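## Task

Clamp the tube in the vise, then draw the red-handled pin out of it without the tube shifting or coming unclamped. The entire pin must end up resting flat on the tray's floor, lower than the tray's rim, with the tube still clamped in its original spot. Moving the tray is allowed if it finishes upright on the table and away from the tube and the vise's movable jaw. The robot must not touch the tube or the movable jaw at the end, directly or through any loose item. Nothing may depend on the robot holding it there. Release the gripper and back away at the end.

## Robot and tools

Robot: a single six-joint arm with a two-finger parallel gripper, working over a table that holds a vise, a tube, a pin with a coloured handle, and a tray. Loose objects may occasionally get a small push from outside. Knocking anything off the table fails the scene.

Frame: the scene frame has its origin on the table surface right under the arm's base; +z is up, +x is forward, +y is to the left when facing +x. The base might be slightly tilted against the table. The gripper's fingers extend along its own +x axis and close along its own y axis. The reported end_effector_position is the spot between the finger pads, roughly 3 to 4 cm short of the fingertips; it gets less accurate at long reach.

execute_actions takes "actions": a list holding zero or one item, plus optional "pictures" (true/false; images come by default). An empty list only reports the current state. A wait item is {"steps": N}, N from 1 to 300 control steps of 1/30 s, counted from the previous result; it sends nothing new. A motion item is {"rows": [...], "steps": N} with 1 to 15 rows and N at most 15 (default 15). Each row drives one control step; if rows run out, the final row repeats.

Each row is one list of 7 numbers for the one arm: six absolute joint target angles in radians, in the order waist, shoulder, elbow, wrist pitch, wrist yaw, wrist roll, then the gripper opening. These are targets, not offsets, in the same units that the Joint positions line prints. Stated ranges: waist -3.054 to 3.054, shoulder 0.000 to 3.142, elbow 0.000 to 2.356, wrist pitch -1.571 to 1.571, wrist yaw -1.571 to 1.571, wrist roll -3.142 to 3.142. A target more than 0.010 rad outside a range, and farther out than the joint's last reading, gets the whole call refused, and nothing is sent. True limits can differ by up to 0.010 rad from these; pushing past a true limit just stops there and the result prints "joint sent to its limit" (possibly about an earlier motion). Absence of that line does not prove there is room left.

The opening is a unitless value from -1 to 1: +1 fully open (pads about 0.088 m apart), empty fingers touch near -0.80, values below that add nothing. Allow at least about 0.5 s for a full close. To grip, command an opening noticeably below grip_measured; a bigger gap means a harder squeeze (about 34 N per pad maximum; a fast close can spike higher and even bounce open). Readings may carry a constant offset of about 1 mm.

Speed: each step the command is clamped to within 0.211 rad of the measured angle for waist, shoulder and elbow, 0.213 for wrist pitch, 0.267 for wrist yaw, 0.228 for wrist roll; and if the commanded pose would shift the gripper over 70 mm, all targets are scaled back. Large moves therefore need several calls. Friction can leave joints short of target, especially at long reach, and tiny changes may not move at all, so read Joint positions after each move.

Between calls the arm keeps heading to the last row sent, until it nearly stops or a step is HELD; fingers still in motion keep moving. Thinking time elapses in simulation.

Result lines: the state line gives end_effector_position (m), end_effector_quat_wxyz, and linear/angular velocities (m/s, rad/s) in the scene frame. Joint positions and Joint velocities list the six joints in order (rad, rad/s) then the pad gap (m, m/s). grip_measured is the measured opening on the command scale. "joint command not followed" means the clearance check altered or blocked targets (mounting blocks and posts count as the arm). HELD marks steps where some or all of your row was not sent. MOTOR HOT appears from 50 °C; at 95 °C an OVER-TEMPERATURE FAULT holds the arm until cooled, and if it does not cool within 30 to 60 s power cuts and the arm goes limp, dropping anything held. Holding loads heats motors, even while idle.

Torque faults: if contact torque reaches a joint's load limit (waist 17.4, shoulder 21.6, elbow 21.5, wrist pitch 5.67, wrist yaw 5.65, wrist roll 5.3 N m; carried weight counts), the arm halts 10 s and the rest of the call is dropped. Avoid ramming, dropping, slamming or shoving objects hard; keep motion smooth and effort low, and finish quickly.

zoom_image: "camera" is one of cam_high, cam_low, cam_wrist (each 504x504); "region" is [x0, y0, x1, y1] in pixels from the top-left of that camera's most recent image, no larger than 504 by 504. It returns a magnified view.

finished_scene: pass "scene" as the number of the current scene to end it irreversibly; the result reports success and gives the next task if any. Before calling, make sure the tube stays clamped, the pin lies flat inside the tray, and the gripper is open and away from the tube and moving jaw. Replying with no tool call ends all remaining scenes.

Each tool is called after ">>>" as name([rows], argument=value, ...), one row to a line, values as JSON.

## Session

>>> execute_actions(actions=[])

Scene clock: 0.00 s of 6060.00 s.
end_effector_position=(+0.3500, +0.4108, +0.1533) grip_measured=+0.840 end_effector_quat_wxyz=(+0.723, -0.428, -0.076, +0.537) end_effector_velocity=(-0.005, +0.002, -0.001) end_effector_angular_velocity=(-0.007, +0.002, +0.026)
Joint positions: [ 0.381  1.611  0.863  1.178 -0.612 -0.297  0.08 ]
Joint velocities: [ 0.002 -0.002 -0.002  0.007 -0.022 -0.007 -0.   ]
Heat: hottest shoulder 29 °C (+0.0 °C/min).

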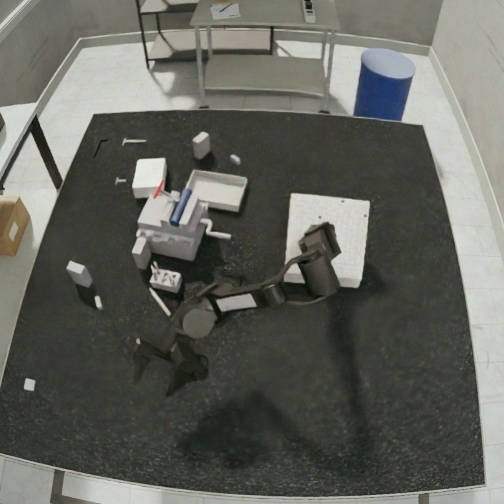

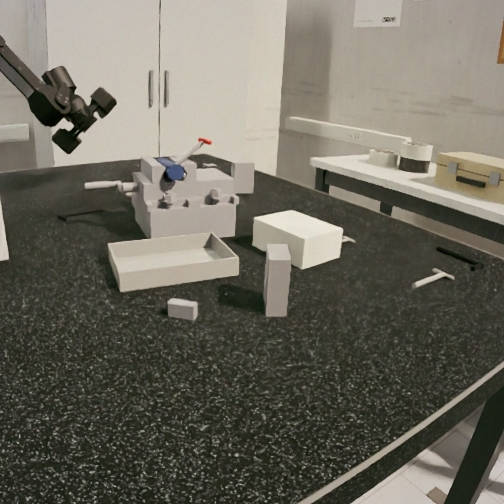

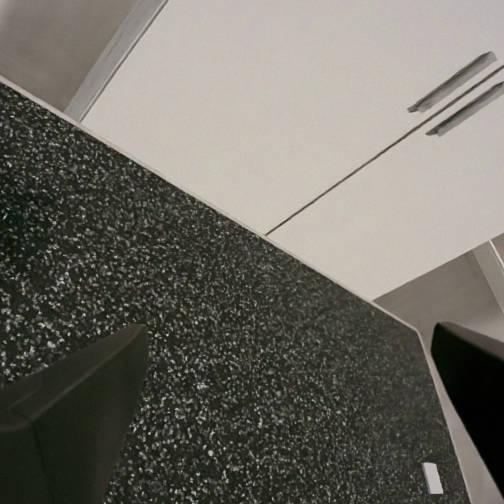

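>>> zoom_image(camera="cam_high", region=[130, 160, 240, 270])

>>> zoom_image(camera="cam_low", region=[125, 110, 225, 210])

Region (130, 160, 240, 270) of cam_high's 504x504 image, scaled by 4.582, with more detail than that image has.

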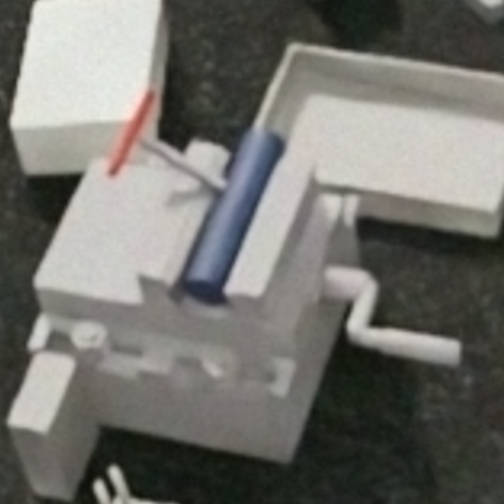

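Region (125, 110, 225, 210) of cam_low's 504x504 image, scaled by 5.040, with more detail than that image has.

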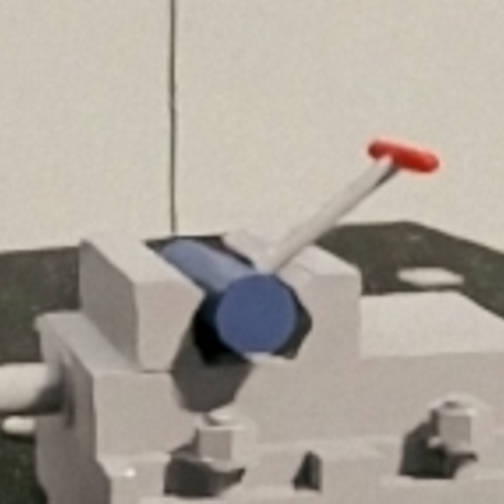

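>>> execute_actions([
  {"rows":[[-0.3,1.7,1.7,-1.3,-0.5,-0.45,1]]},
], pictures=false)

>>> execute_actions([
  {"steps":45},
], pictures=false)

>>> execute_actions([
  {"rows":[[-0.62,2.485,2.0,-1.49,-0.66,-0.45,1]]},
], pictures=false)

>>> execute_actions([
  {"steps":25},
])

Scene clock: 11.93 s of 6060.00 s.
end_effector_position=(+0.4927, +0.3289, +0.2996) grip_measured=+1.000 end_effector_quat_wxyz=(+0.769, -0.554, -0.082, +0.308) end_effector_velocity=(+0.158, -0.188, +0.405) end_effector_angular_velocity=(-0.092, -0.583, -0.728)
Joint positions: [-0.019  1.681  1.252  0.738 -0.521 -0.426  0.088]
Joint velocities: [-0.862  0.032  0.808 -0.901  0.051 -0.081  0.   ]
Heat: hottest shoulder 30 °C (+5.0 °C/min).
Steps of this call (steps 1 to 343: nothing new was sent; steps 344 to 358: all 15 steps of this action). Readings (joint positions):
344: [0.374 1.615 0.877 1.156 -0.612 -0.312]
345: [0.355 1.623 0.902 1.124 -0.601 -0.329]
347: [0.301 1.641 0.956 1.066 -0.573 -0.358]
351: [0.182 1.665 1.063 0.947 -0.543 -0.396]
358: the state above

Scene clock: 13.43 s of 6060.00 s.
end_effector_position=(+0.3776, +0.1510, +0.2754) grip_measured=+1.000 end_effector_quat_wxyz=(+0.768, -0.282, +0.574, +0.028) end_effector_velocity=(-0.093, -0.005, -0.033) end_effector_angular_velocity=(+0.103, +0.346, -0.327)
Joint positions: [-0.295  1.695  1.687 -1.238 -0.503 -0.444  0.088]
Joint velocities: [-0.002 -0.002 -0.002 -0.491 -0.007 -0.007  0.   ]
Heat: hottest shoulder 30 °C (+4.5 °C/min).
Steps of this call (steps 1 to 45: the robot went on to your last target). Readings (joint positions):
1: [-0.048 1.682 1.279 0.708 -0.519 -0.428]
2: [-0.076 1.683 1.307 0.678 -0.518 -0.430]
4: [-0.134 1.685 1.362 0.616 -0.515 -0.433]
8: [-0.238 1.696 1.516 0.441 -0.507 -0.439]
45: the state above

Scene clock: 13.93 s of 6060.00 s.
end_effector_position=(+0.4007, -0.0277, +0.2615) grip_measured=+1.000 end_effector_quat_wxyz=(+0.749, +0.005, +0.659, -0.071) end_effector_velocity=(-0.021, -0.325, -0.346) end_effector_angular_velocity=(+0.670, +0.776, -0.787)
Joint positions: [-0.61   2.288  1.98  -1.477 -0.649 -0.447  0.088]
Joint velocities: [-0.007  1.272  0.042 -0.066 -0.037 -0.007  0.   ]
Heat: hottest shoulder 30 °C (+4.3 °C/min).
Steps of this call (steps 1 to 15: all 15 steps of this action). Readings (joint positions):
1: [-0.309 1.722 1.722 -1.299 -0.533 -0.447]
2: [-0.341 1.757 1.769 -1.337 -0.569 -0.447]
4: [-0.421 1.831 1.851 -1.376 -0.596 -0.447]
8: [-0.555 1.987 1.939 -1.443 -0.628 -0.447]
15: the state above

Scene clock: 14.77 s of 6060.00 s.
end_effector_position=(+0.3925, -0.0735, +0.2100) grip_measured=+1.000 end_effector_quat_wxyz=(+0.705, +0.076, +0.700, -0.082) end_effector_velocity=(+0.000, +0.003, +0.001) end_effector_angular_velocity=(+0.021, -0.011, +0.016)
Joint positions: [-0.614  2.476  1.989 -1.487 -0.655 -0.447  0.088]
Joint velocities: [-0.002 -0.002 -0.002 -0.007 -0.022 -0.022  0.   ]
Heat: hottest shoulder 30 °C (+4.1 °C/min).
Steps of this call (steps 1 to 25: the robot went on to your last target). Readings (joint positions):
1: [-0.610 2.330 1.981 -1.479 -0.650 -0.447]
2: [-0.610 2.367 1.982 -1.480 -0.651 -0.447]
4: [-0.610 2.429 1.982 -1.482 -0.651 -0.447]
8: [-0.612 2.475 1.982 -1.485 -0.651 -0.447]
25: the state above

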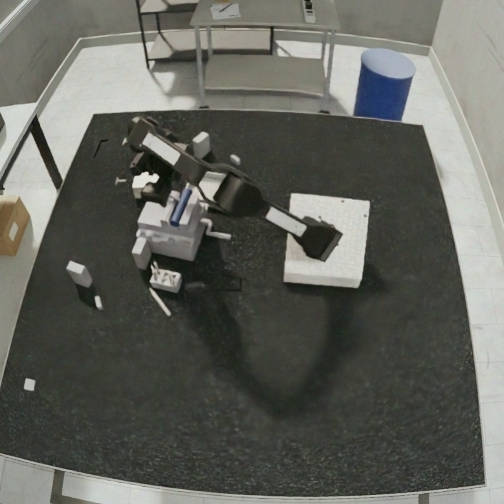

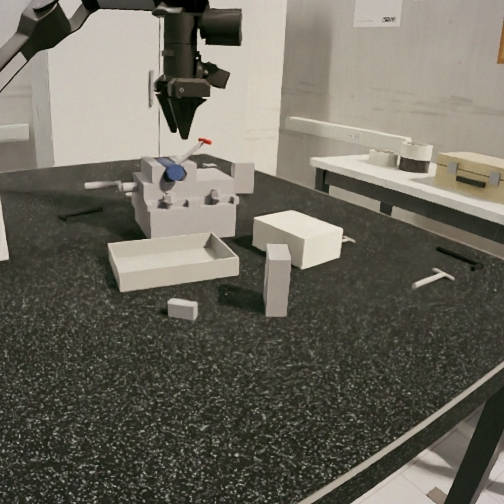

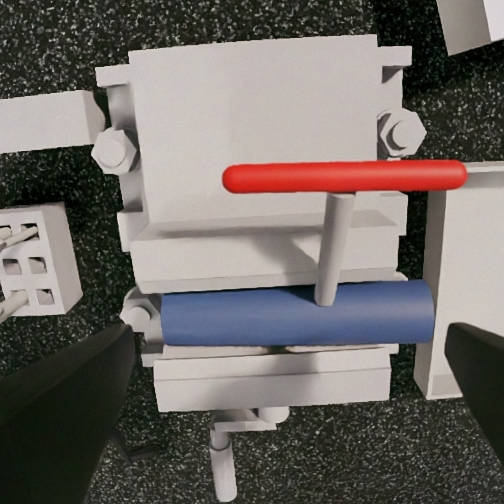

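>>> execute_actions([
  {"rows":[[-0.6,2.48,1.97,-1.45,-0.665,-0.43,0.8],[-0.58,2.485,1.95,-1.42,-0.675,-0.42,0.8],[-0.565,2.49,1.935,-1.39,-0.68,-0.4,0.8],[-0.55,2.495,1.918,-1.36,-0.69,-0.39,0.8]]},
])

>>> execute_actions([
  {"rows":[[-0.55,2.495,1.918,-1.36,-0.69,-0.39,0.5],[-0.55,2.495,1.918,-1.36,-0.69,-0.39,0.35],[-0.55,2.495,1.918,-1.36,-0.69,-0.39,0.2],[-0.55,2.495,1.918,-1.36,-0.69,-0.39,0.1],[-0.55,2.495,1.918,-1.36,-0.69,-0.39,0],[-0.55,2.495,1.918,-1.36,-0.69,-0.39,-0.1],[-0.55,2.495,1.918,-1.36,-0.69,-0.39,-0.2],[-0.55,2.495,1.918,-1.36,-0.69,-0.39,-0.3],[-0.55,2.495,1.918,-1.36,-0.69,-0.39,-0.4],[-0.55,2.495,1.918,-1.36,-0.69,-0.39,-0.5],[-0.55,2.495,1.918,-1.36,-0.69,-0.39,-0.6],[-0.55,2.495,1.918,-1.36,-0.69,-0.39,-0.75]]},
], pictures=false)

>>> execute_actions([
  {"steps":10},
])

Scene clock: 24.00 s of 6060.00 s.
end_effector_position=(+0.4062, -0.0682, +0.1754) grip_measured=+0.804 end_effector_quat_wxyz=(+0.706, +0.066, +0.701, -0.070) end_effector_velocity=(+0.000, -0.005, +0.002) end_effector_angular_velocity=(+0.000, -0.020, -0.008)
Joint positions: [-0.544  2.488  1.929 -1.367 -0.683 -0.398  0.078]
Joint velocities: [-0.012 -0.002 -0.012  0.022 -0.007  0.007 -0.002]
Heat: hottest waist 31 °C (+5.0 °C/min).
Steps of this call (steps 1 to 15: the robot went on to your last target; steps 16 to 262: nothing new was sent; steps 263 to 277: all 15 steps of this action). Readings (joint positions):
263: [-0.614 2.477 1.991 -1.486 -0.655 -0.448]
264: [-0.612 2.477 1.987 -1.473 -0.657 -0.445]
266: [-0.600 2.477 1.971 -1.432 -0.666 -0.428]
270: [-0.559 2.484 1.941 -1.388 -0.678 -0.407]
277: the state above

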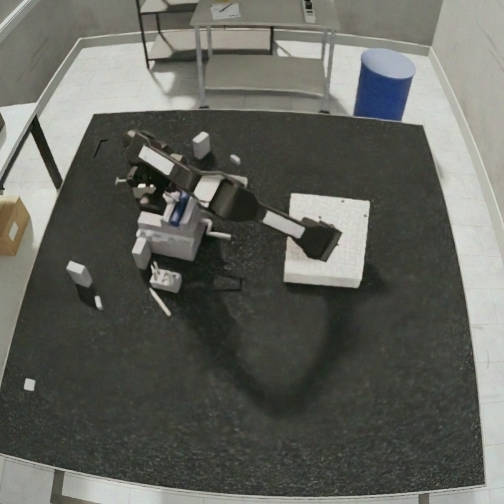

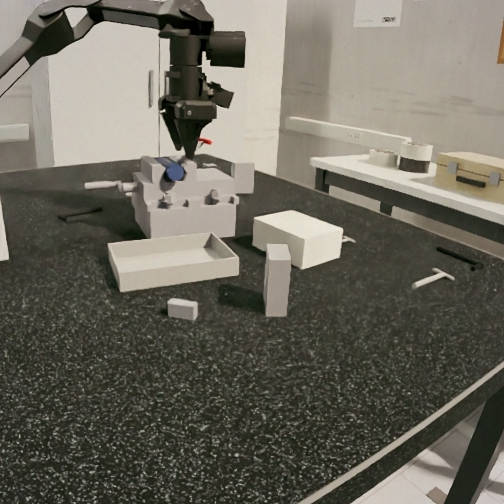

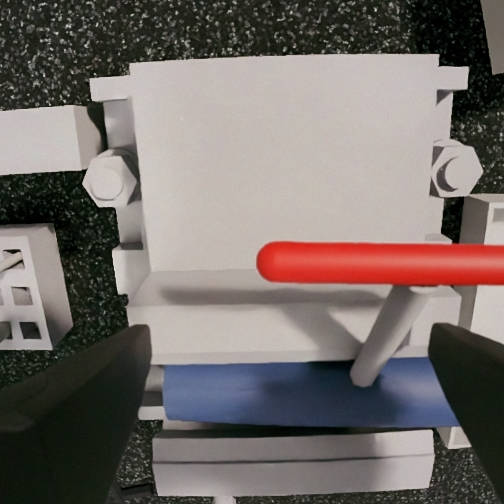

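Scene clock: 24.50 s of 6060.00 s.
end_effector_position=(+0.4055, -0.0722, +0.1771) grip_measured=-0.581 end_effector_quat_wxyz=(+0.708, +0.066, +0.699, -0.074) end_effector_velocity=(-0.003, -0.005, +0.005) end_effector_angular_velocity=(-0.018, +0.006, -0.003)
Joint positions: [-0.553  2.488  1.926 -1.358 -0.679 -0.395  0.011]
Joint velocities: [-0.012 -0.002  0.002 -0.007  0.022 -0.007 -0.066]
Heat: hottest waist 32 °C (+7.3 °C/min).
Steps of this call (steps 1 to 15: all 15 steps of this action). Readings (joint positions):
1: [-0.545 2.488 1.929 -1.366 -0.684 -0.397]
2: [-0.545 2.488 1.929 -1.366 -0.684 -0.397]
4: [-0.545 2.488 1.928 -1.365 -0.684 -0.396]
8: [-0.548 2.488 1.927 -1.361 -0.681 -0.396]
15: the state above

Scene clock: 24.83 s of 6060.00 s.
end_effector_position=(+0.4055, -0.0723, +0.1772) grip_measured=-0.600 end_effector_quat_wxyz=(+0.708, +0.066, +0.699, -0.074) end_effector_velocity=(-0.001, +0.003, -0.000) end_effector_angular_velocity=(+0.009, +0.002, +0.005)
Joint positions: [-0.553  2.488  1.926 -1.358 -0.679 -0.395  0.01 ]
Joint velocities: [ 0.002 -0.002 -0.002 -0.007 -0.007 -0.007 -0.   ]
Heat: hottest waist 32 °C (+7.2 °C/min).
Steps of this call (steps 1 to 10: the robot went on to your last target). Readings (joint positions):
1: [-0.553 2.488 1.926 -1.358 -0.679 -0.395]
2: [-0.553 2.488 1.926 -1.358 -0.679 -0.395]
4: [-0.553 2.488 1.926 -1.358 -0.679 -0.395]
8: [-0.553 2.488 1.926 -1.358 -0.679 -0.395]
10: the state above

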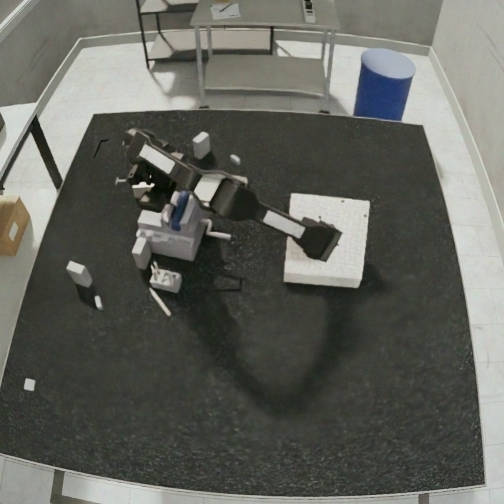

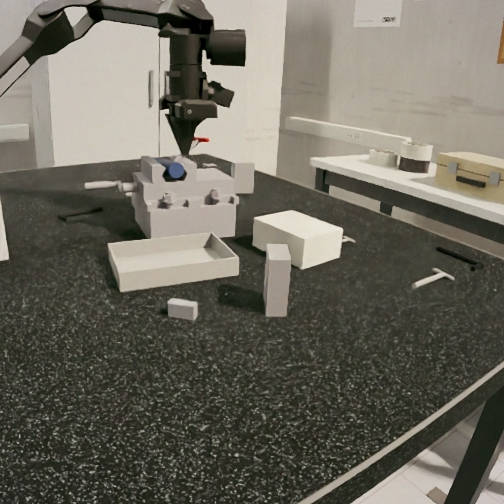

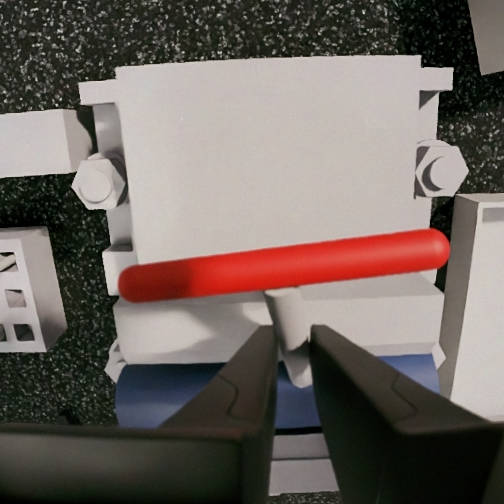

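>>> execute_actions([
  {"rows":[[-0.54,2.465,1.925,-1.375,-0.71,-0.39,-0.75],[-0.535,2.46,1.925,-1.385,-0.725,-0.39,-0.75]],"steps":12},
], pictures=false)

>>> execute_actions([
  {"rows":[[-0.545,2.47,1.925,-1.385,-0.71,-0.39,1]]},
])

Scene clock: 28.53 s of 6060.00 s.
end_effector_position=(+0.4073, -0.0601, +0.1770) grip_measured=-0.605 end_effector_quat_wxyz=(+0.709, +0.078, +0.698, -0.061) end_effector_velocity=(+0.002, +0.003, +0.001) end_effector_angular_velocity=(+0.001, -0.011, +0.031)
Joint positions: [-0.541  2.478  1.926 -1.378 -0.713 -0.395  0.009]
Joint velocities: [ 0.002 -0.007 -0.002  0.007 -0.007 -0.022 -0.001]
Heat: hottest waist 32 °C (+6.3 °C/min).
Steps of this call (steps 1 to 15: the robot went on to your last target; steps 16 to 99: nothing new was sent; steps 100 to 111: all 12 steps of this action). Readings (joint positions):
100: [-0.554 2.488 1.926 -1.358 -0.679 -0.395]
101: [-0.554 2.488 1.926 -1.359 -0.680 -0.395]
103: [-0.553 2.488 1.926 -1.366 -0.695 -0.395]
107: [-0.546 2.482 1.926 -1.374 -0.708 -0.395]
111: the state above

Scene clock: 29.03 s of 6060.00 s.
end_effector_position=(+0.4066, -0.0595, +0.1769) grip_measured=+0.973 end_effector_quat_wxyz=(+0.708, +0.079, +0.699, -0.062) end_effector_velocity=(-0.002, -0.000, +0.001) end_effector_angular_velocity=(-0.003, +0.007, -0.014)
Joint positions: [-0.541  2.478  1.926 -1.383 -0.713 -0.395  0.087]
Joint velocities: [-0.002 -0.002 -0.002 -0.007  0.007  0.007  0.054]
Heat: hottest waist 32 °C (+6.2 °C/min).
Steps of this call (steps 1 to 15: all 15 steps of this action). Readings (joint positions):
1: [-0.541 2.478 1.926 -1.379 -0.713 -0.395]
2: [-0.541 2.478 1.926 -1.382 -0.713 -0.395]
4: [-0.541 2.478 1.926 -1.383 -0.713 -0.395]
8: [-0.541 2.478 1.926 -1.383 -0.713 -0.395]
15: the state above

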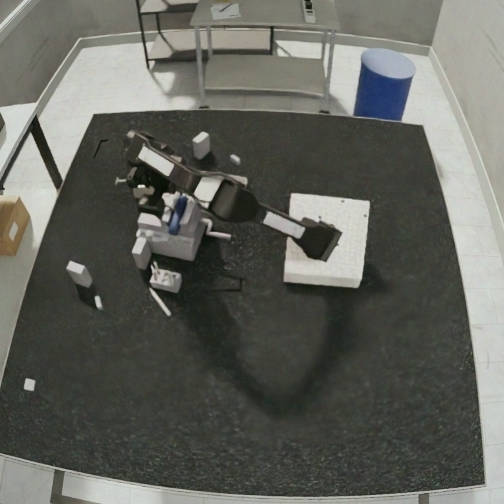

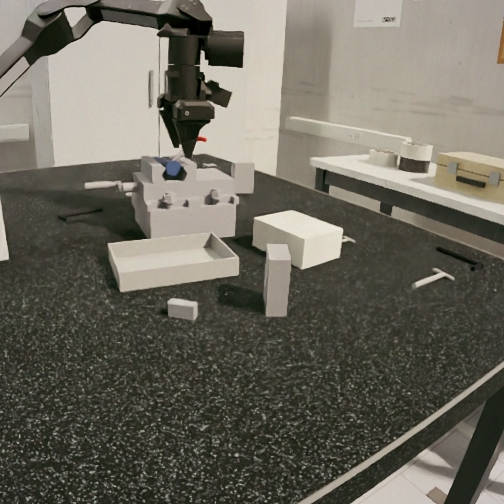

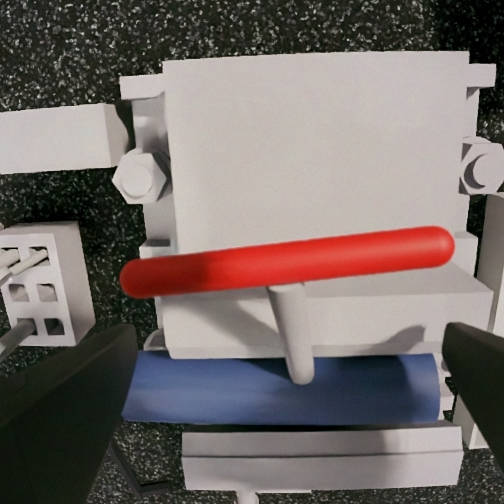

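>>> execute_actions([
  {"rows":[[-0.545,2.47,1.925,-1.36,-0.67,-0.39,-0.2],[-0.545,2.47,1.925,-1.36,-0.67,-0.39,-0.2],[-0.545,2.47,1.925,-1.36,-0.67,-0.39,-0.2],[-0.545,2.47,1.925,-1.36,-0.67,-0.39,-0.2],[-0.545,2.47,1.925,-1.36,-0.67,-0.39,-0.2],[-0.545,2.47,1.925,-1.36,-0.67,-0.39,-0.3],[-0.545,2.47,1.925,-1.36,-0.67,-0.39,-0.4],[-0.545,2.47,1.925,-1.36,-0.67,-0.39,-0.5],[-0.545,2.47,1.925,-1.36,-0.67,-0.39,-0.6],[-0.545,2.47,1.925,-1.36,-0.67,-0.39,-0.75]]},
], pictures=false)

>>> execute_actions([
  {"steps":6},
], pictures=false)

>>> execute_actions([
  {"rows":[[-0.545,2.47,1.925,-1.36,-0.68,-0.39,1]]},
])

Scene clock: 35.13 s of 6060.00 s.
end_effector_position=(+0.4065, -0.0659, +0.1769) grip_measured=-0.632 end_effector_quat_wxyz=(+0.707, +0.061, +0.701, -0.072) end_effector_velocity=(-0.004, -0.003, -0.001) end_effector_angular_velocity=(-0.013, +0.018, -0.002)
Joint positions: [-0.541  2.477  1.925 -1.364 -0.677 -0.394  0.008]
Joint velocities: [-0.002  0.002 -0.002 -0.007  0.022 -0.007  0.001]
Heat: hottest waist 34 °C (+8.5 °C/min).
Steps of this call (steps 1 to 15: the robot went on to your last target; steps 16 to 168: nothing new was sent; steps 169 to 183: all 15 steps of this action). Readings (joint positions):
169: [-0.541 2.477 1.925 -1.383 -0.708 -0.395]
170: [-0.541 2.477 1.925 -1.380 -0.700 -0.395]
172: [-0.541 2.477 1.925 -1.371 -0.690 -0.395]
176: [-0.541 2.477 1.925 -1.366 -0.681 -0.395]
183: the state above

Scene clock: 35.33 s of 6060.00 s.
end_effector_position=(+0.4065, -0.0659, +0.1769) grip_measured=-0.635 end_effector_quat_wxyz=(+0.707, +0.061, +0.701, -0.072) end_effector_velocity=(-0.003, -0.001, -0.000) end_effector_angular_velocity=(-0.001, +0.010, -0.017)
Joint positions: [-0.541  2.477  1.925 -1.364 -0.677 -0.394  0.008]
Joint velocities: [-0.002 -0.002 -0.007 -0.007  0.007  0.007 -0.   ]
Heat: hottest waist 34 °C (+8.5 °C/min).
Steps of this call (steps 1 to 6: the robot went on to your last target). Readings (joint positions):
1: [-0.541 2.477 1.925 -1.364 -0.677 -0.394]
2: [-0.541 2.477 1.925 -1.364 -0.677 -0.394]
4: [-0.541 2.477 1.925 -1.364 -0.677 -0.394]
6: the state above

Scene clock: 35.83 s of 6060.00 s.
end_effector_position=(+0.4066, -0.0660, +0.1769) grip_measured=+0.979 end_effector_quat_wxyz=(+0.707, +0.061, +0.701, -0.071) end_effector_velocity=(+0.002, +0.000, +0.002) end_effector_angular_velocity=(+0.015, -0.021, +0.022)
Joint positions: [-0.541  2.477  1.925 -1.363 -0.677 -0.394  0.087]
Joint velocities: [-0.007 -0.002 -0.002  0.007 -0.022 -0.022  0.033]
Heat: hottest waist 34 °C (+8.4 °C/min).
Steps of this call (steps 1 to 15: all 15 steps of this action). Readings (joint positions):
1: [-0.541 2.477 1.925 -1.364 -0.677 -0.394]
2: [-0.541 2.477 1.925 -1.363 -0.677 -0.394]
4: [-0.541 2.477 1.925 -1.363 -0.677 -0.394]
8: [-0.541 2.477 1.925 -1.363 -0.677 -0.394]
15: the state above

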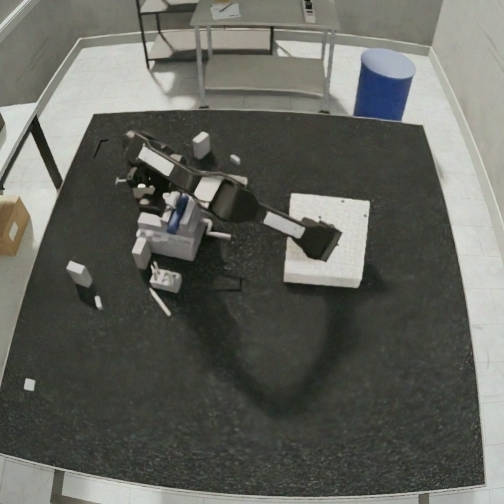

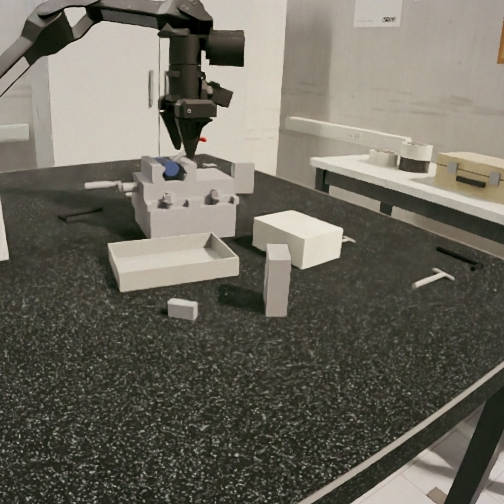

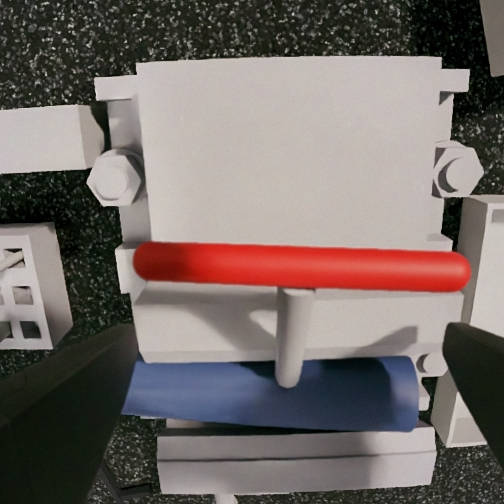

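>>> execute_actions([
  {"rows":[[-0.545,2.47,1.925,-1.36,-0.68,-0.39,-0.72]]},
], pictures=false)

>>> execute_actions([
  {"rows":[[-0.555,2.45,1.905,-1.362,-0.67,-0.4,-0.72],[-0.563,2.435,1.885,-1.364,-0.665,-0.41,-0.72],[-0.571,2.42,1.865,-1.366,-0.66,-0.42,-0.72],[-0.58,2.405,1.845,-1.368,-0.655,-0.425,-0.72]]},
])

>>> execute_actions([
  {"rows":[[-0.58,2.405,1.845,-1.368,-0.655,-0.425,1]]},
])

>>> zoom_image(camera="cam_low", region=[125, 110, 225, 210])

Scene clock: 44.43 s of 6060.00 s.
end_effector_position=(+0.4068, -0.0659, +0.1770) grip_measured=-0.631 end_effector_quat_wxyz=(+0.707, +0.061, +0.701, -0.071) end_effector_velocity=(-0.005, -0.000, +0.002) end_effector_angular_velocity=(+0.003, +0.013, +0.003)
Joint positions: [-0.541  2.477  1.925 -1.362 -0.677 -0.394  0.008]
Joint velocities: [-0.007 -0.002 -0.002 -0.022  0.007 -0.022 -0.011]
Heat: hottest waist 36 °C (+9.5 °C/min).
Steps of this call (steps 1 to 15: the robot went on to your last target; steps 16 to 243: nothing new was sent; steps 244 to 258: all 15 steps of this action). Readings (joint positions):
244: [-0.541 2.477 1.925 -1.363 -0.677 -0.394]
245: [-0.541 2.477 1.925 -1.363 -0.677 -0.394]
247: [-0.541 2.477 1.925 -1.363 -0.677 -0.394]
251: [-0.541 2.477 1.925 -1.363 -0.677 -0.394]
258: the state above

Scene clock: 44.93 s of 6060.00 s.
end_effector_position=(+0.4031, -0.0632, +0.1821) grip_measured=-0.631 end_effector_quat_wxyz=(+0.717, +0.048, +0.693, -0.061) end_effector_velocity=(-0.002, +0.000, +0.002) end_effector_angular_velocity=(+0.005, -0.010, +0.004)
Joint positions: [-0.551  2.434  1.872 -1.328 -0.684 -0.419  0.008]
Joint velocities: [-0.007 -0.012 -0.017  0.007 -0.007 -0.007  0.   ]
Heat: hottest waist 36 °C (+9.3 °C/min).
Steps of this call (steps 1 to 15: all 15 steps of this action). Readings (joint positions):
1: [-0.541 2.477 1.925 -1.362 -0.678 -0.394]
2: [-0.542 2.474 1.920 -1.359 -0.679 -0.394]
4: [-0.544 2.461 1.902 -1.346 -0.681 -0.401]
8: [-0.550 2.440 1.880 -1.334 -0.683 -0.414]
15: the state above

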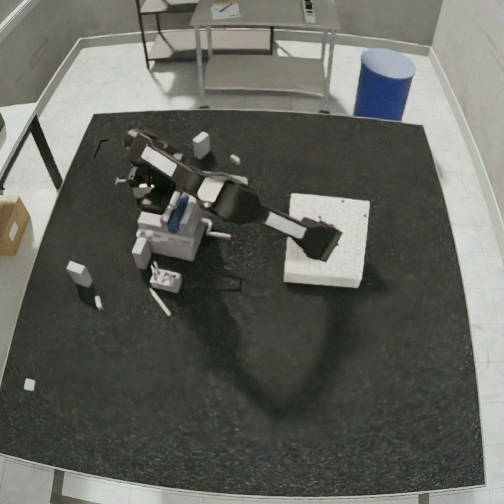

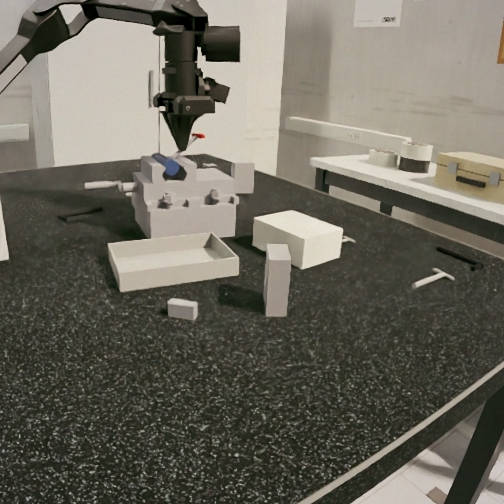

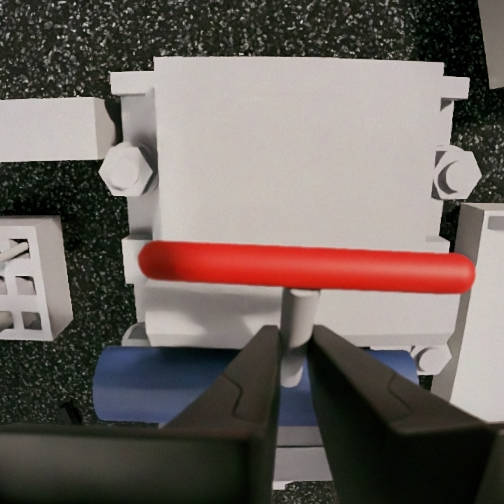

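Scene clock: 45.43 s of 6060.00 s.
end_effector_position=(+0.3889, -0.0676, +0.1899) grip_measured=+0.979 end_effector_quat_wxyz=(+0.707, +0.065, +0.699, -0.079) end_effector_velocity=(-0.000, +0.006, -0.000) end_effector_angular_velocity=(+0.021, -0.006, +0.005)
Joint positions: [-0.579  2.421  1.854 -1.369 -0.66  -0.42   0.087]
Joint velocities: [ 0.002 -0.007 -0.007 -0.007 -0.022 -0.007  0.031]
Heat: hottest waist 36 °C (+9.2 °C/min).
Steps of this call (steps 1 to 15: all 15 steps of this action). Readings (joint positions):
1: [-0.552 2.433 1.871 -1.343 -0.675 -0.420]
2: [-0.555 2.429 1.863 -1.371 -0.664 -0.420]
4: [-0.567 2.423 1.855 -1.373 -0.660 -0.420]
8: [-0.580 2.421 1.854 -1.369 -0.660 -0.420]
15: the state above

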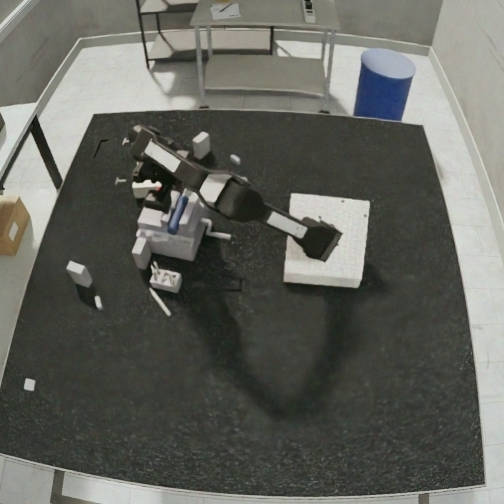

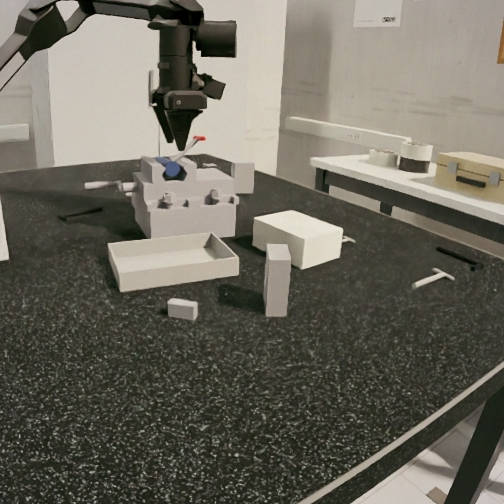

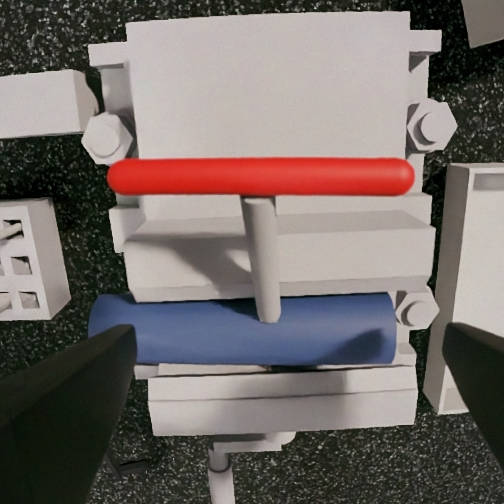

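Region (125, 110, 225, 210) of cam_low's 504x504 image, scaled by 5.040, with more detail than that image has.

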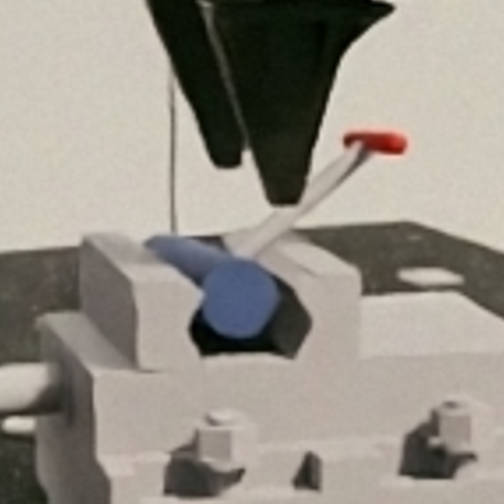

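>>> execute_actions([
  {"rows":[[-0.62,2.36,1.9,-1.4,-0.66,-0.45,0.2],[-0.62,2.36,1.9,-1.4,-0.66,-0.45,0.2],[-0.62,2.36,1.9,-1.4,-0.66,-0.45,0.2],[-0.62,2.36,1.9,-1.4,-0.66,-0.5,0.2],[-0.63,2.36,1.93,-1.35,-0.68,-0.7,0.2],[-0.63,2.36,1.93,-1.3,-0.7,-0.9,0.2],[-0.63,2.36,1.93,-1.25,-0.72,-1.83,0.2]]},
], pictures=false)

>>> execute_actions([
  {"steps":20},
], pictures=false)

>>> execute_actions([
  {"rows":[[-0.61,2.38,1.91,-1.2,-0.73,-1.82,0.2],[-0.595,2.39,1.88,-1.17,-0.735,-1.82,0.2],[-0.575,2.405,1.848,-1.145,-0.735,-1.82,0.2]]},
])

>>> zoom_image(camera="cam_low", region=[135, 90, 235, 190])

Scene clock: 58.63 s of 6060.00 s.
end_effector_position=(+0.4211, -0.0702, +0.2347) grip_measured=+0.216 end_effector_quat_wxyz=(+0.748, -0.211, +0.617, +0.123) end_effector_velocity=(+0.011, -0.003, +0.004) end_effector_angular_velocity=(-0.320, +0.060, +1.479)
Joint positions: [-0.626  2.37   1.917 -1.264 -0.709 -0.999  0.05 ]
Joint velocities: [-0.002 -0.002 -0.002  0.066 -0.022 -1.473 -0.006]
Heat: hottest waist 37 °C (+8.2 °C/min).
Steps of this call (steps 1 to 15: the robot went on to your last target; steps 16 to 381: nothing new was sent; steps 382 to 396: all 15 steps of this action). Readings (joint positions):
382: [-0.580 2.415 1.854 -1.371 -0.660 -0.424]
383: [-0.583 2.412 1.857 -1.377 -0.660 -0.429]
385: [-0.595 2.401 1.866 -1.386 -0.660 -0.445]
389: [-0.619 2.379 1.902 -1.316 -0.686 -0.646]
396: the state above

Scene clock: 59.30 s of 6060.00 s.
end_effector_position=(+0.4234, -0.0704, +0.2355) grip_measured=+0.200 end_effector_quat_wxyz=(+0.607, -0.490, +0.516, +0.353) end_effector_velocity=(-0.000, +0.003, +0.001) end_effector_angular_velocity=(-0.030, +0.011, +0.234)
Joint positions: [-0.626  2.37   1.918 -1.254 -0.714 -1.797  0.049]
Joint velocities: [-0.002 -0.002 -0.002 -0.007 -0.022 -0.242 -0.   ]
Heat: hottest waist 37 °C (+8.1 °C/min).
Steps of this call (steps 1 to 20: the robot went on to your last target). Readings (joint positions):
1: [-0.626 2.370 1.917 -1.262 -0.710 -1.049]
2: [-0.626 2.370 1.917 -1.260 -0.711 -1.100]
4: [-0.626 2.370 1.918 -1.257 -0.713 -1.201]
8: [-0.626 2.370 1.918 -1.255 -0.714 -1.403]
20: the state above

Scene clock: 59.80 s of 6060.00 s.
end_effector_position=(+0.4319, -0.0711, +0.1996) grip_measured=+0.200 end_effector_quat_wxyz=(+0.590, -0.501, +0.506, +0.381) end_effector_velocity=(+0.004, +0.001, +0.002) end_effector_angular_velocity=(+0.005, -0.024, +0.038)
Joint positions: [-0.57   2.399  1.857 -1.151 -0.729 -1.814  0.049]
Joint velocities: [-0.002 -0.002 -0.002  0.022 -0.022 -0.022 -0.   ]
Heat: hottest waist 37 °C (+8.0 °C/min).
Steps of this call (steps 1 to 15: all 15 steps of this action). Readings (joint positions):
1: [-0.626 2.370 1.918 -1.247 -0.715 -1.802]
2: [-0.623 2.370 1.915 -1.228 -0.718 -1.804]
4: [-0.612 2.371 1.900 -1.193 -0.723 -1.808]
8: [-0.579 2.387 1.871 -1.165 -0.728 -1.812]
15: the state above

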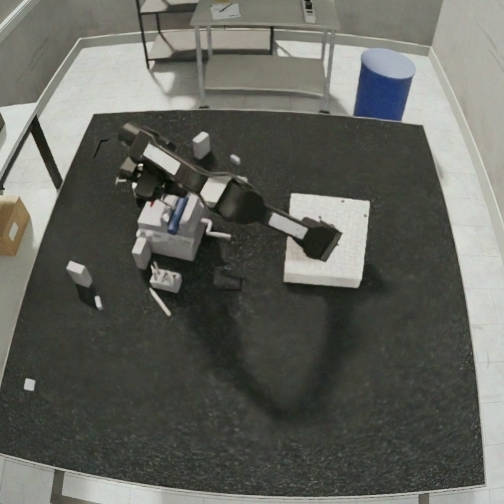

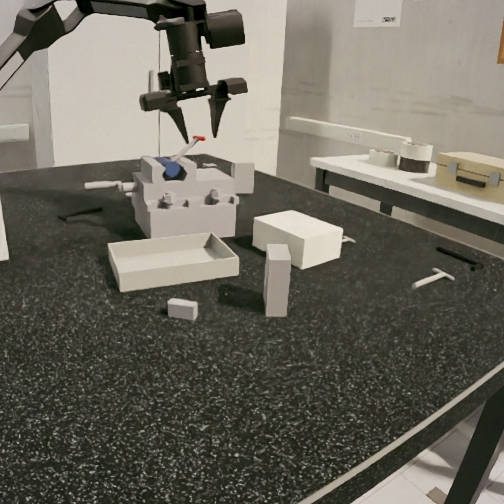

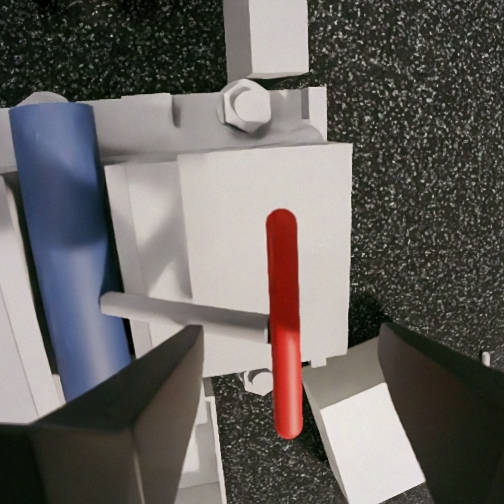

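Region (135, 90, 235, 190) of cam_low's 504x504 image, scaled by 5.040, with more detail than that image has.

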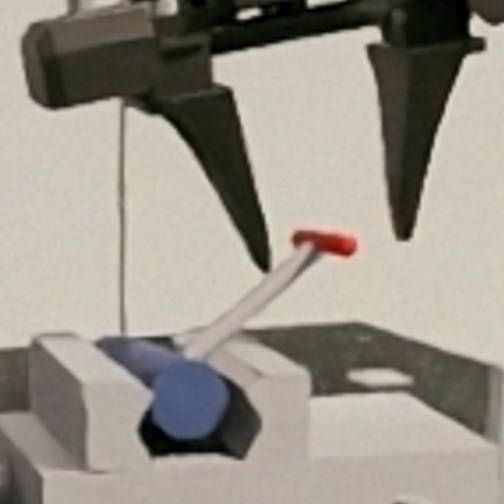

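>>> execute_actions([
  {"rows":[[-0.59,2.41,1.85,-1.13,-0.72,-1.84,0.1],[-0.59,2.42,1.85,-1.12,-0.71,-1.84,0.1],[-0.59,2.43,1.85,-1.115,-0.71,-1.84,0.1],[-0.59,2.445,1.85,-1.11,-0.71,-1.84,0.1]],"steps":12},
], pictures=false)

>>> execute_actions([
  {"rows":[[-0.59,2.445,1.85,-1.11,-0.71,-1.84,-0.2],[-0.59,2.445,1.85,-1.11,-0.71,-1.84,-0.4],[-0.59,2.445,1.85,-1.11,-0.71,-1.84,-0.5],[-0.59,2.445,1.85,-1.11,-0.71,-1.84,-0.72]]},
])

Scene clock: 64.77 s of 6060.00 s.
end_effector_position=(+0.4312, -0.0899, +0.1930) grip_measured=+0.104 end_effector_quat_wxyz=(+0.586, -0.506, +0.507, +0.378) end_effector_velocity=(+0.002, -0.004, -0.001) end_effector_angular_velocity=(-0.004, -0.011, +0.029)
Joint positions: [-0.585  2.436  1.856 -1.116 -0.716 -1.834  0.044]
Joint velocities: [-0.002  0.007 -0.002  0.022 -0.007 -0.022 -0.002]
Heat: hottest waist 37 °C (+8.0 °C/min).
Steps of this call (steps 1 to 15: the robot went on to your last target; steps 16 to 137: nothing new was sent; steps 138 to 149: all 12 steps of this action). Readings (joint positions):
138: [-0.570 2.400 1.856 -1.146 -0.730 -1.818]
139: [-0.572 2.400 1.856 -1.141 -0.730 -1.822]
141: [-0.576 2.406 1.856 -1.130 -0.727 -1.827]
145: [-0.584 2.425 1.856 -1.119 -0.718 -1.832]
149: the state above

Scene clock: 65.27 s of 6060.00 s.
end_effector_position=(+0.4309, -0.0904, +0.1920) grip_measured=-0.628 end_effector_quat_wxyz=(+0.585, -0.506, +0.508, +0.379) end_effector_velocity=(-0.002, +0.001, -0.001) end_effector_angular_velocity=(-0.001, +0.009, -0.011)
Joint positions: [-0.584  2.437  1.854 -1.114 -0.715 -1.835  0.008]
Joint velocities: [ 0.002 -0.002 -0.002 -0.007  0.007  0.007 -0.   ]
Heat: hottest waist 37 °C (+8.1 °C/min).
Steps of this call (steps 1 to 15: all 15 steps of this action). Readings (joint positions):
1: [-0.585 2.437 1.856 -1.115 -0.716 -1.834]
2: [-0.585 2.437 1.856 -1.115 -0.716 -1.834]
4: [-0.585 2.437 1.856 -1.114 -0.716 -1.834]
8: [-0.585 2.437 1.855 -1.114 -0.715 -1.834]
15: the state above

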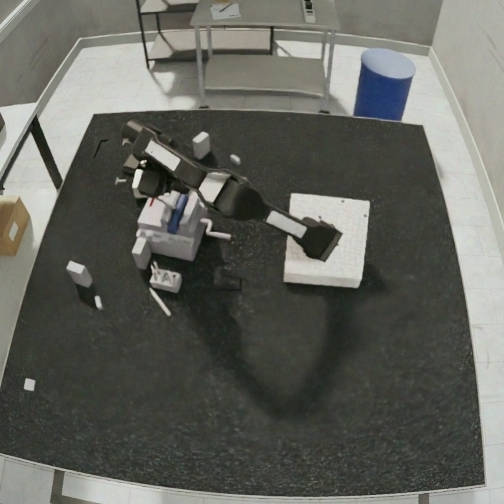

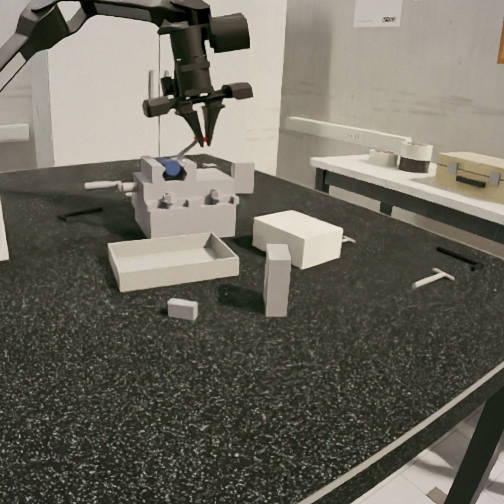

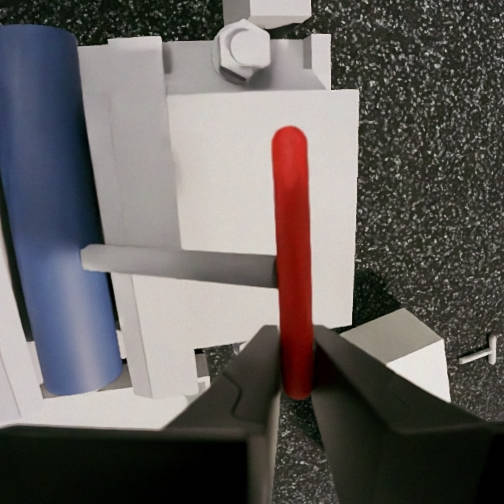

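>>> execute_actions([
  {"rows":[[-0.605,2.412,1.85,-1.13,-0.713,-1.85,-0.72],[-0.617,2.4,1.843,-1.145,-0.711,-1.865,-0.72],[-0.629,2.386,1.832,-1.158,-0.709,-1.88,-0.72],[-0.64,2.372,1.82,-1.17,-0.707,-1.895,-0.72],[-0.65,2.357,1.805,-1.18,-0.705,-1.91,-0.72],[-0.659,2.342,1.788,-1.188,-0.704,-1.92,-0.72],[-0.667,2.327,1.768,-1.192,-0.703,-1.93,-0.72],[-0.675,2.31,1.745,-1.194,-0.702,-1.94,-0.72],[-0.682,2.295,1.72,-1.195,-0.701,-1.95,-0.72],[-0.689,2.28,1.695,-1.194,-0.7,-1.96,-0.72],[-0.695,2.263,1.668,-1.192,-0.7,-1.97,-0.72],[-0.7,2.246,1.64,-1.189,-0.7,-1.98,-0.72]]},
], pictures=false)

>>> execute_actions([
  {"steps":12},
])

>>> zoom_image(camera="cam_low", region=[125, 100, 225, 200])

Scene clock: 76.23 s of 6060.00 s.
end_effector_position=(+0.3888, -0.0812, +0.2308) grip_measured=-0.636 end_effector_quat_wxyz=(+0.590, -0.520, +0.491, +0.375) end_effector_velocity=(-0.066, +0.014, +0.045) end_effector_angular_velocity=(-0.025, -0.050, +0.037)
Joint positions: [-0.681  2.278  1.7   -1.16  -0.723 -1.954  0.008]
Joint velocities: [-0.134 -0.242 -0.252 -0.037  0.007 -0.168 -0.001]
Heat: hottest waist 38 °C (+8.1 °C/min).
Steps of this call (steps 1 to 15: the robot went on to your last target; steps 16 to 314: nothing new was sent; steps 315 to 329: all 15 steps of this action). Readings (joint positions):
315: [-0.586 2.439 1.853 -1.114 -0.709 -1.837]
316: [-0.587 2.438 1.853 -1.115 -0.709 -1.841]
318: [-0.591 2.431 1.848 -1.121 -0.714 -1.858]
322: [-0.619 2.387 1.813 -1.139 -0.716 -1.897]
329: the state above

Scene clock: 76.63 s of 6060.00 s.
end_effector_position=(+0.3823, -0.0797, +0.2347) grip_measured=-0.637 end_effector_quat_wxyz=(+0.590, -0.522, +0.489, +0.374) end_effector_velocity=(-0.007, -0.000, -0.000) end_effector_angular_velocity=(+0.002, +0.009, -0.010)
Joint positions: [-0.694  2.253  1.672 -1.161 -0.723 -1.968  0.008]
Joint velocities: [-0.007 -0.012 -0.022 -0.007  0.007 -0.007  0.   ]
Heat: hottest waist 38 °C (+8.0 °C/min).
Steps of this call (steps 1 to 12: the robot went on to your last target). Readings (joint positions):
1: [-0.685 2.271 1.693 -1.161 -0.723 -1.958]
2: [-0.688 2.266 1.688 -1.162 -0.723 -1.960]
4: [-0.691 2.260 1.681 -1.162 -0.723 -1.963]
8: [-0.694 2.255 1.675 -1.161 -0.723 -1.967]
12: the state above

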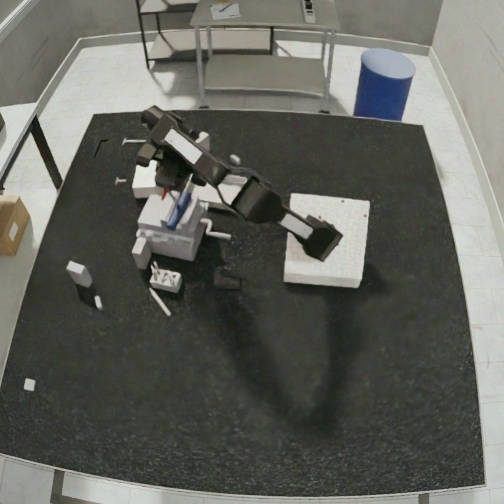

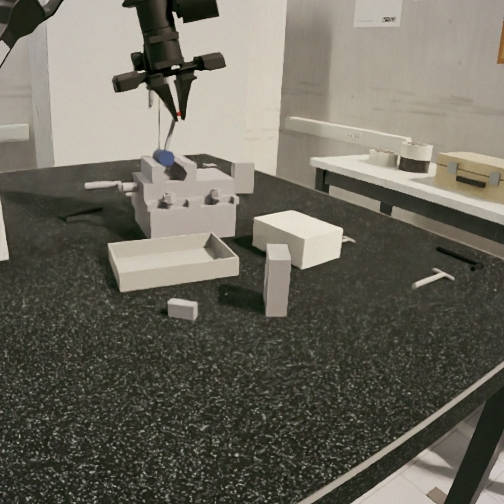

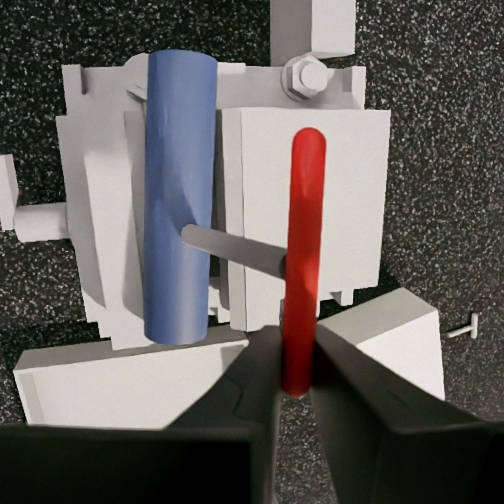

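Region (125, 100, 225, 200) of cam_low's 504x504 image, scaled by 5.040, with more detail than that image has.

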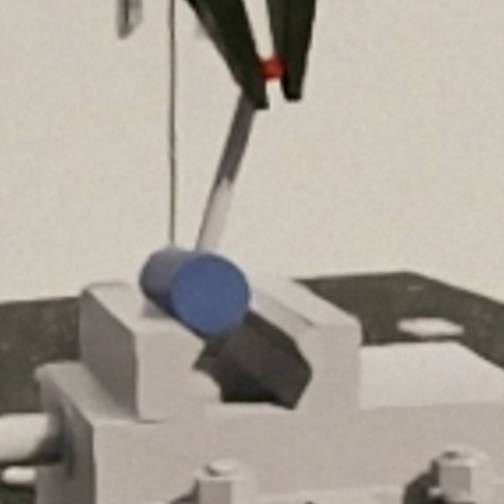

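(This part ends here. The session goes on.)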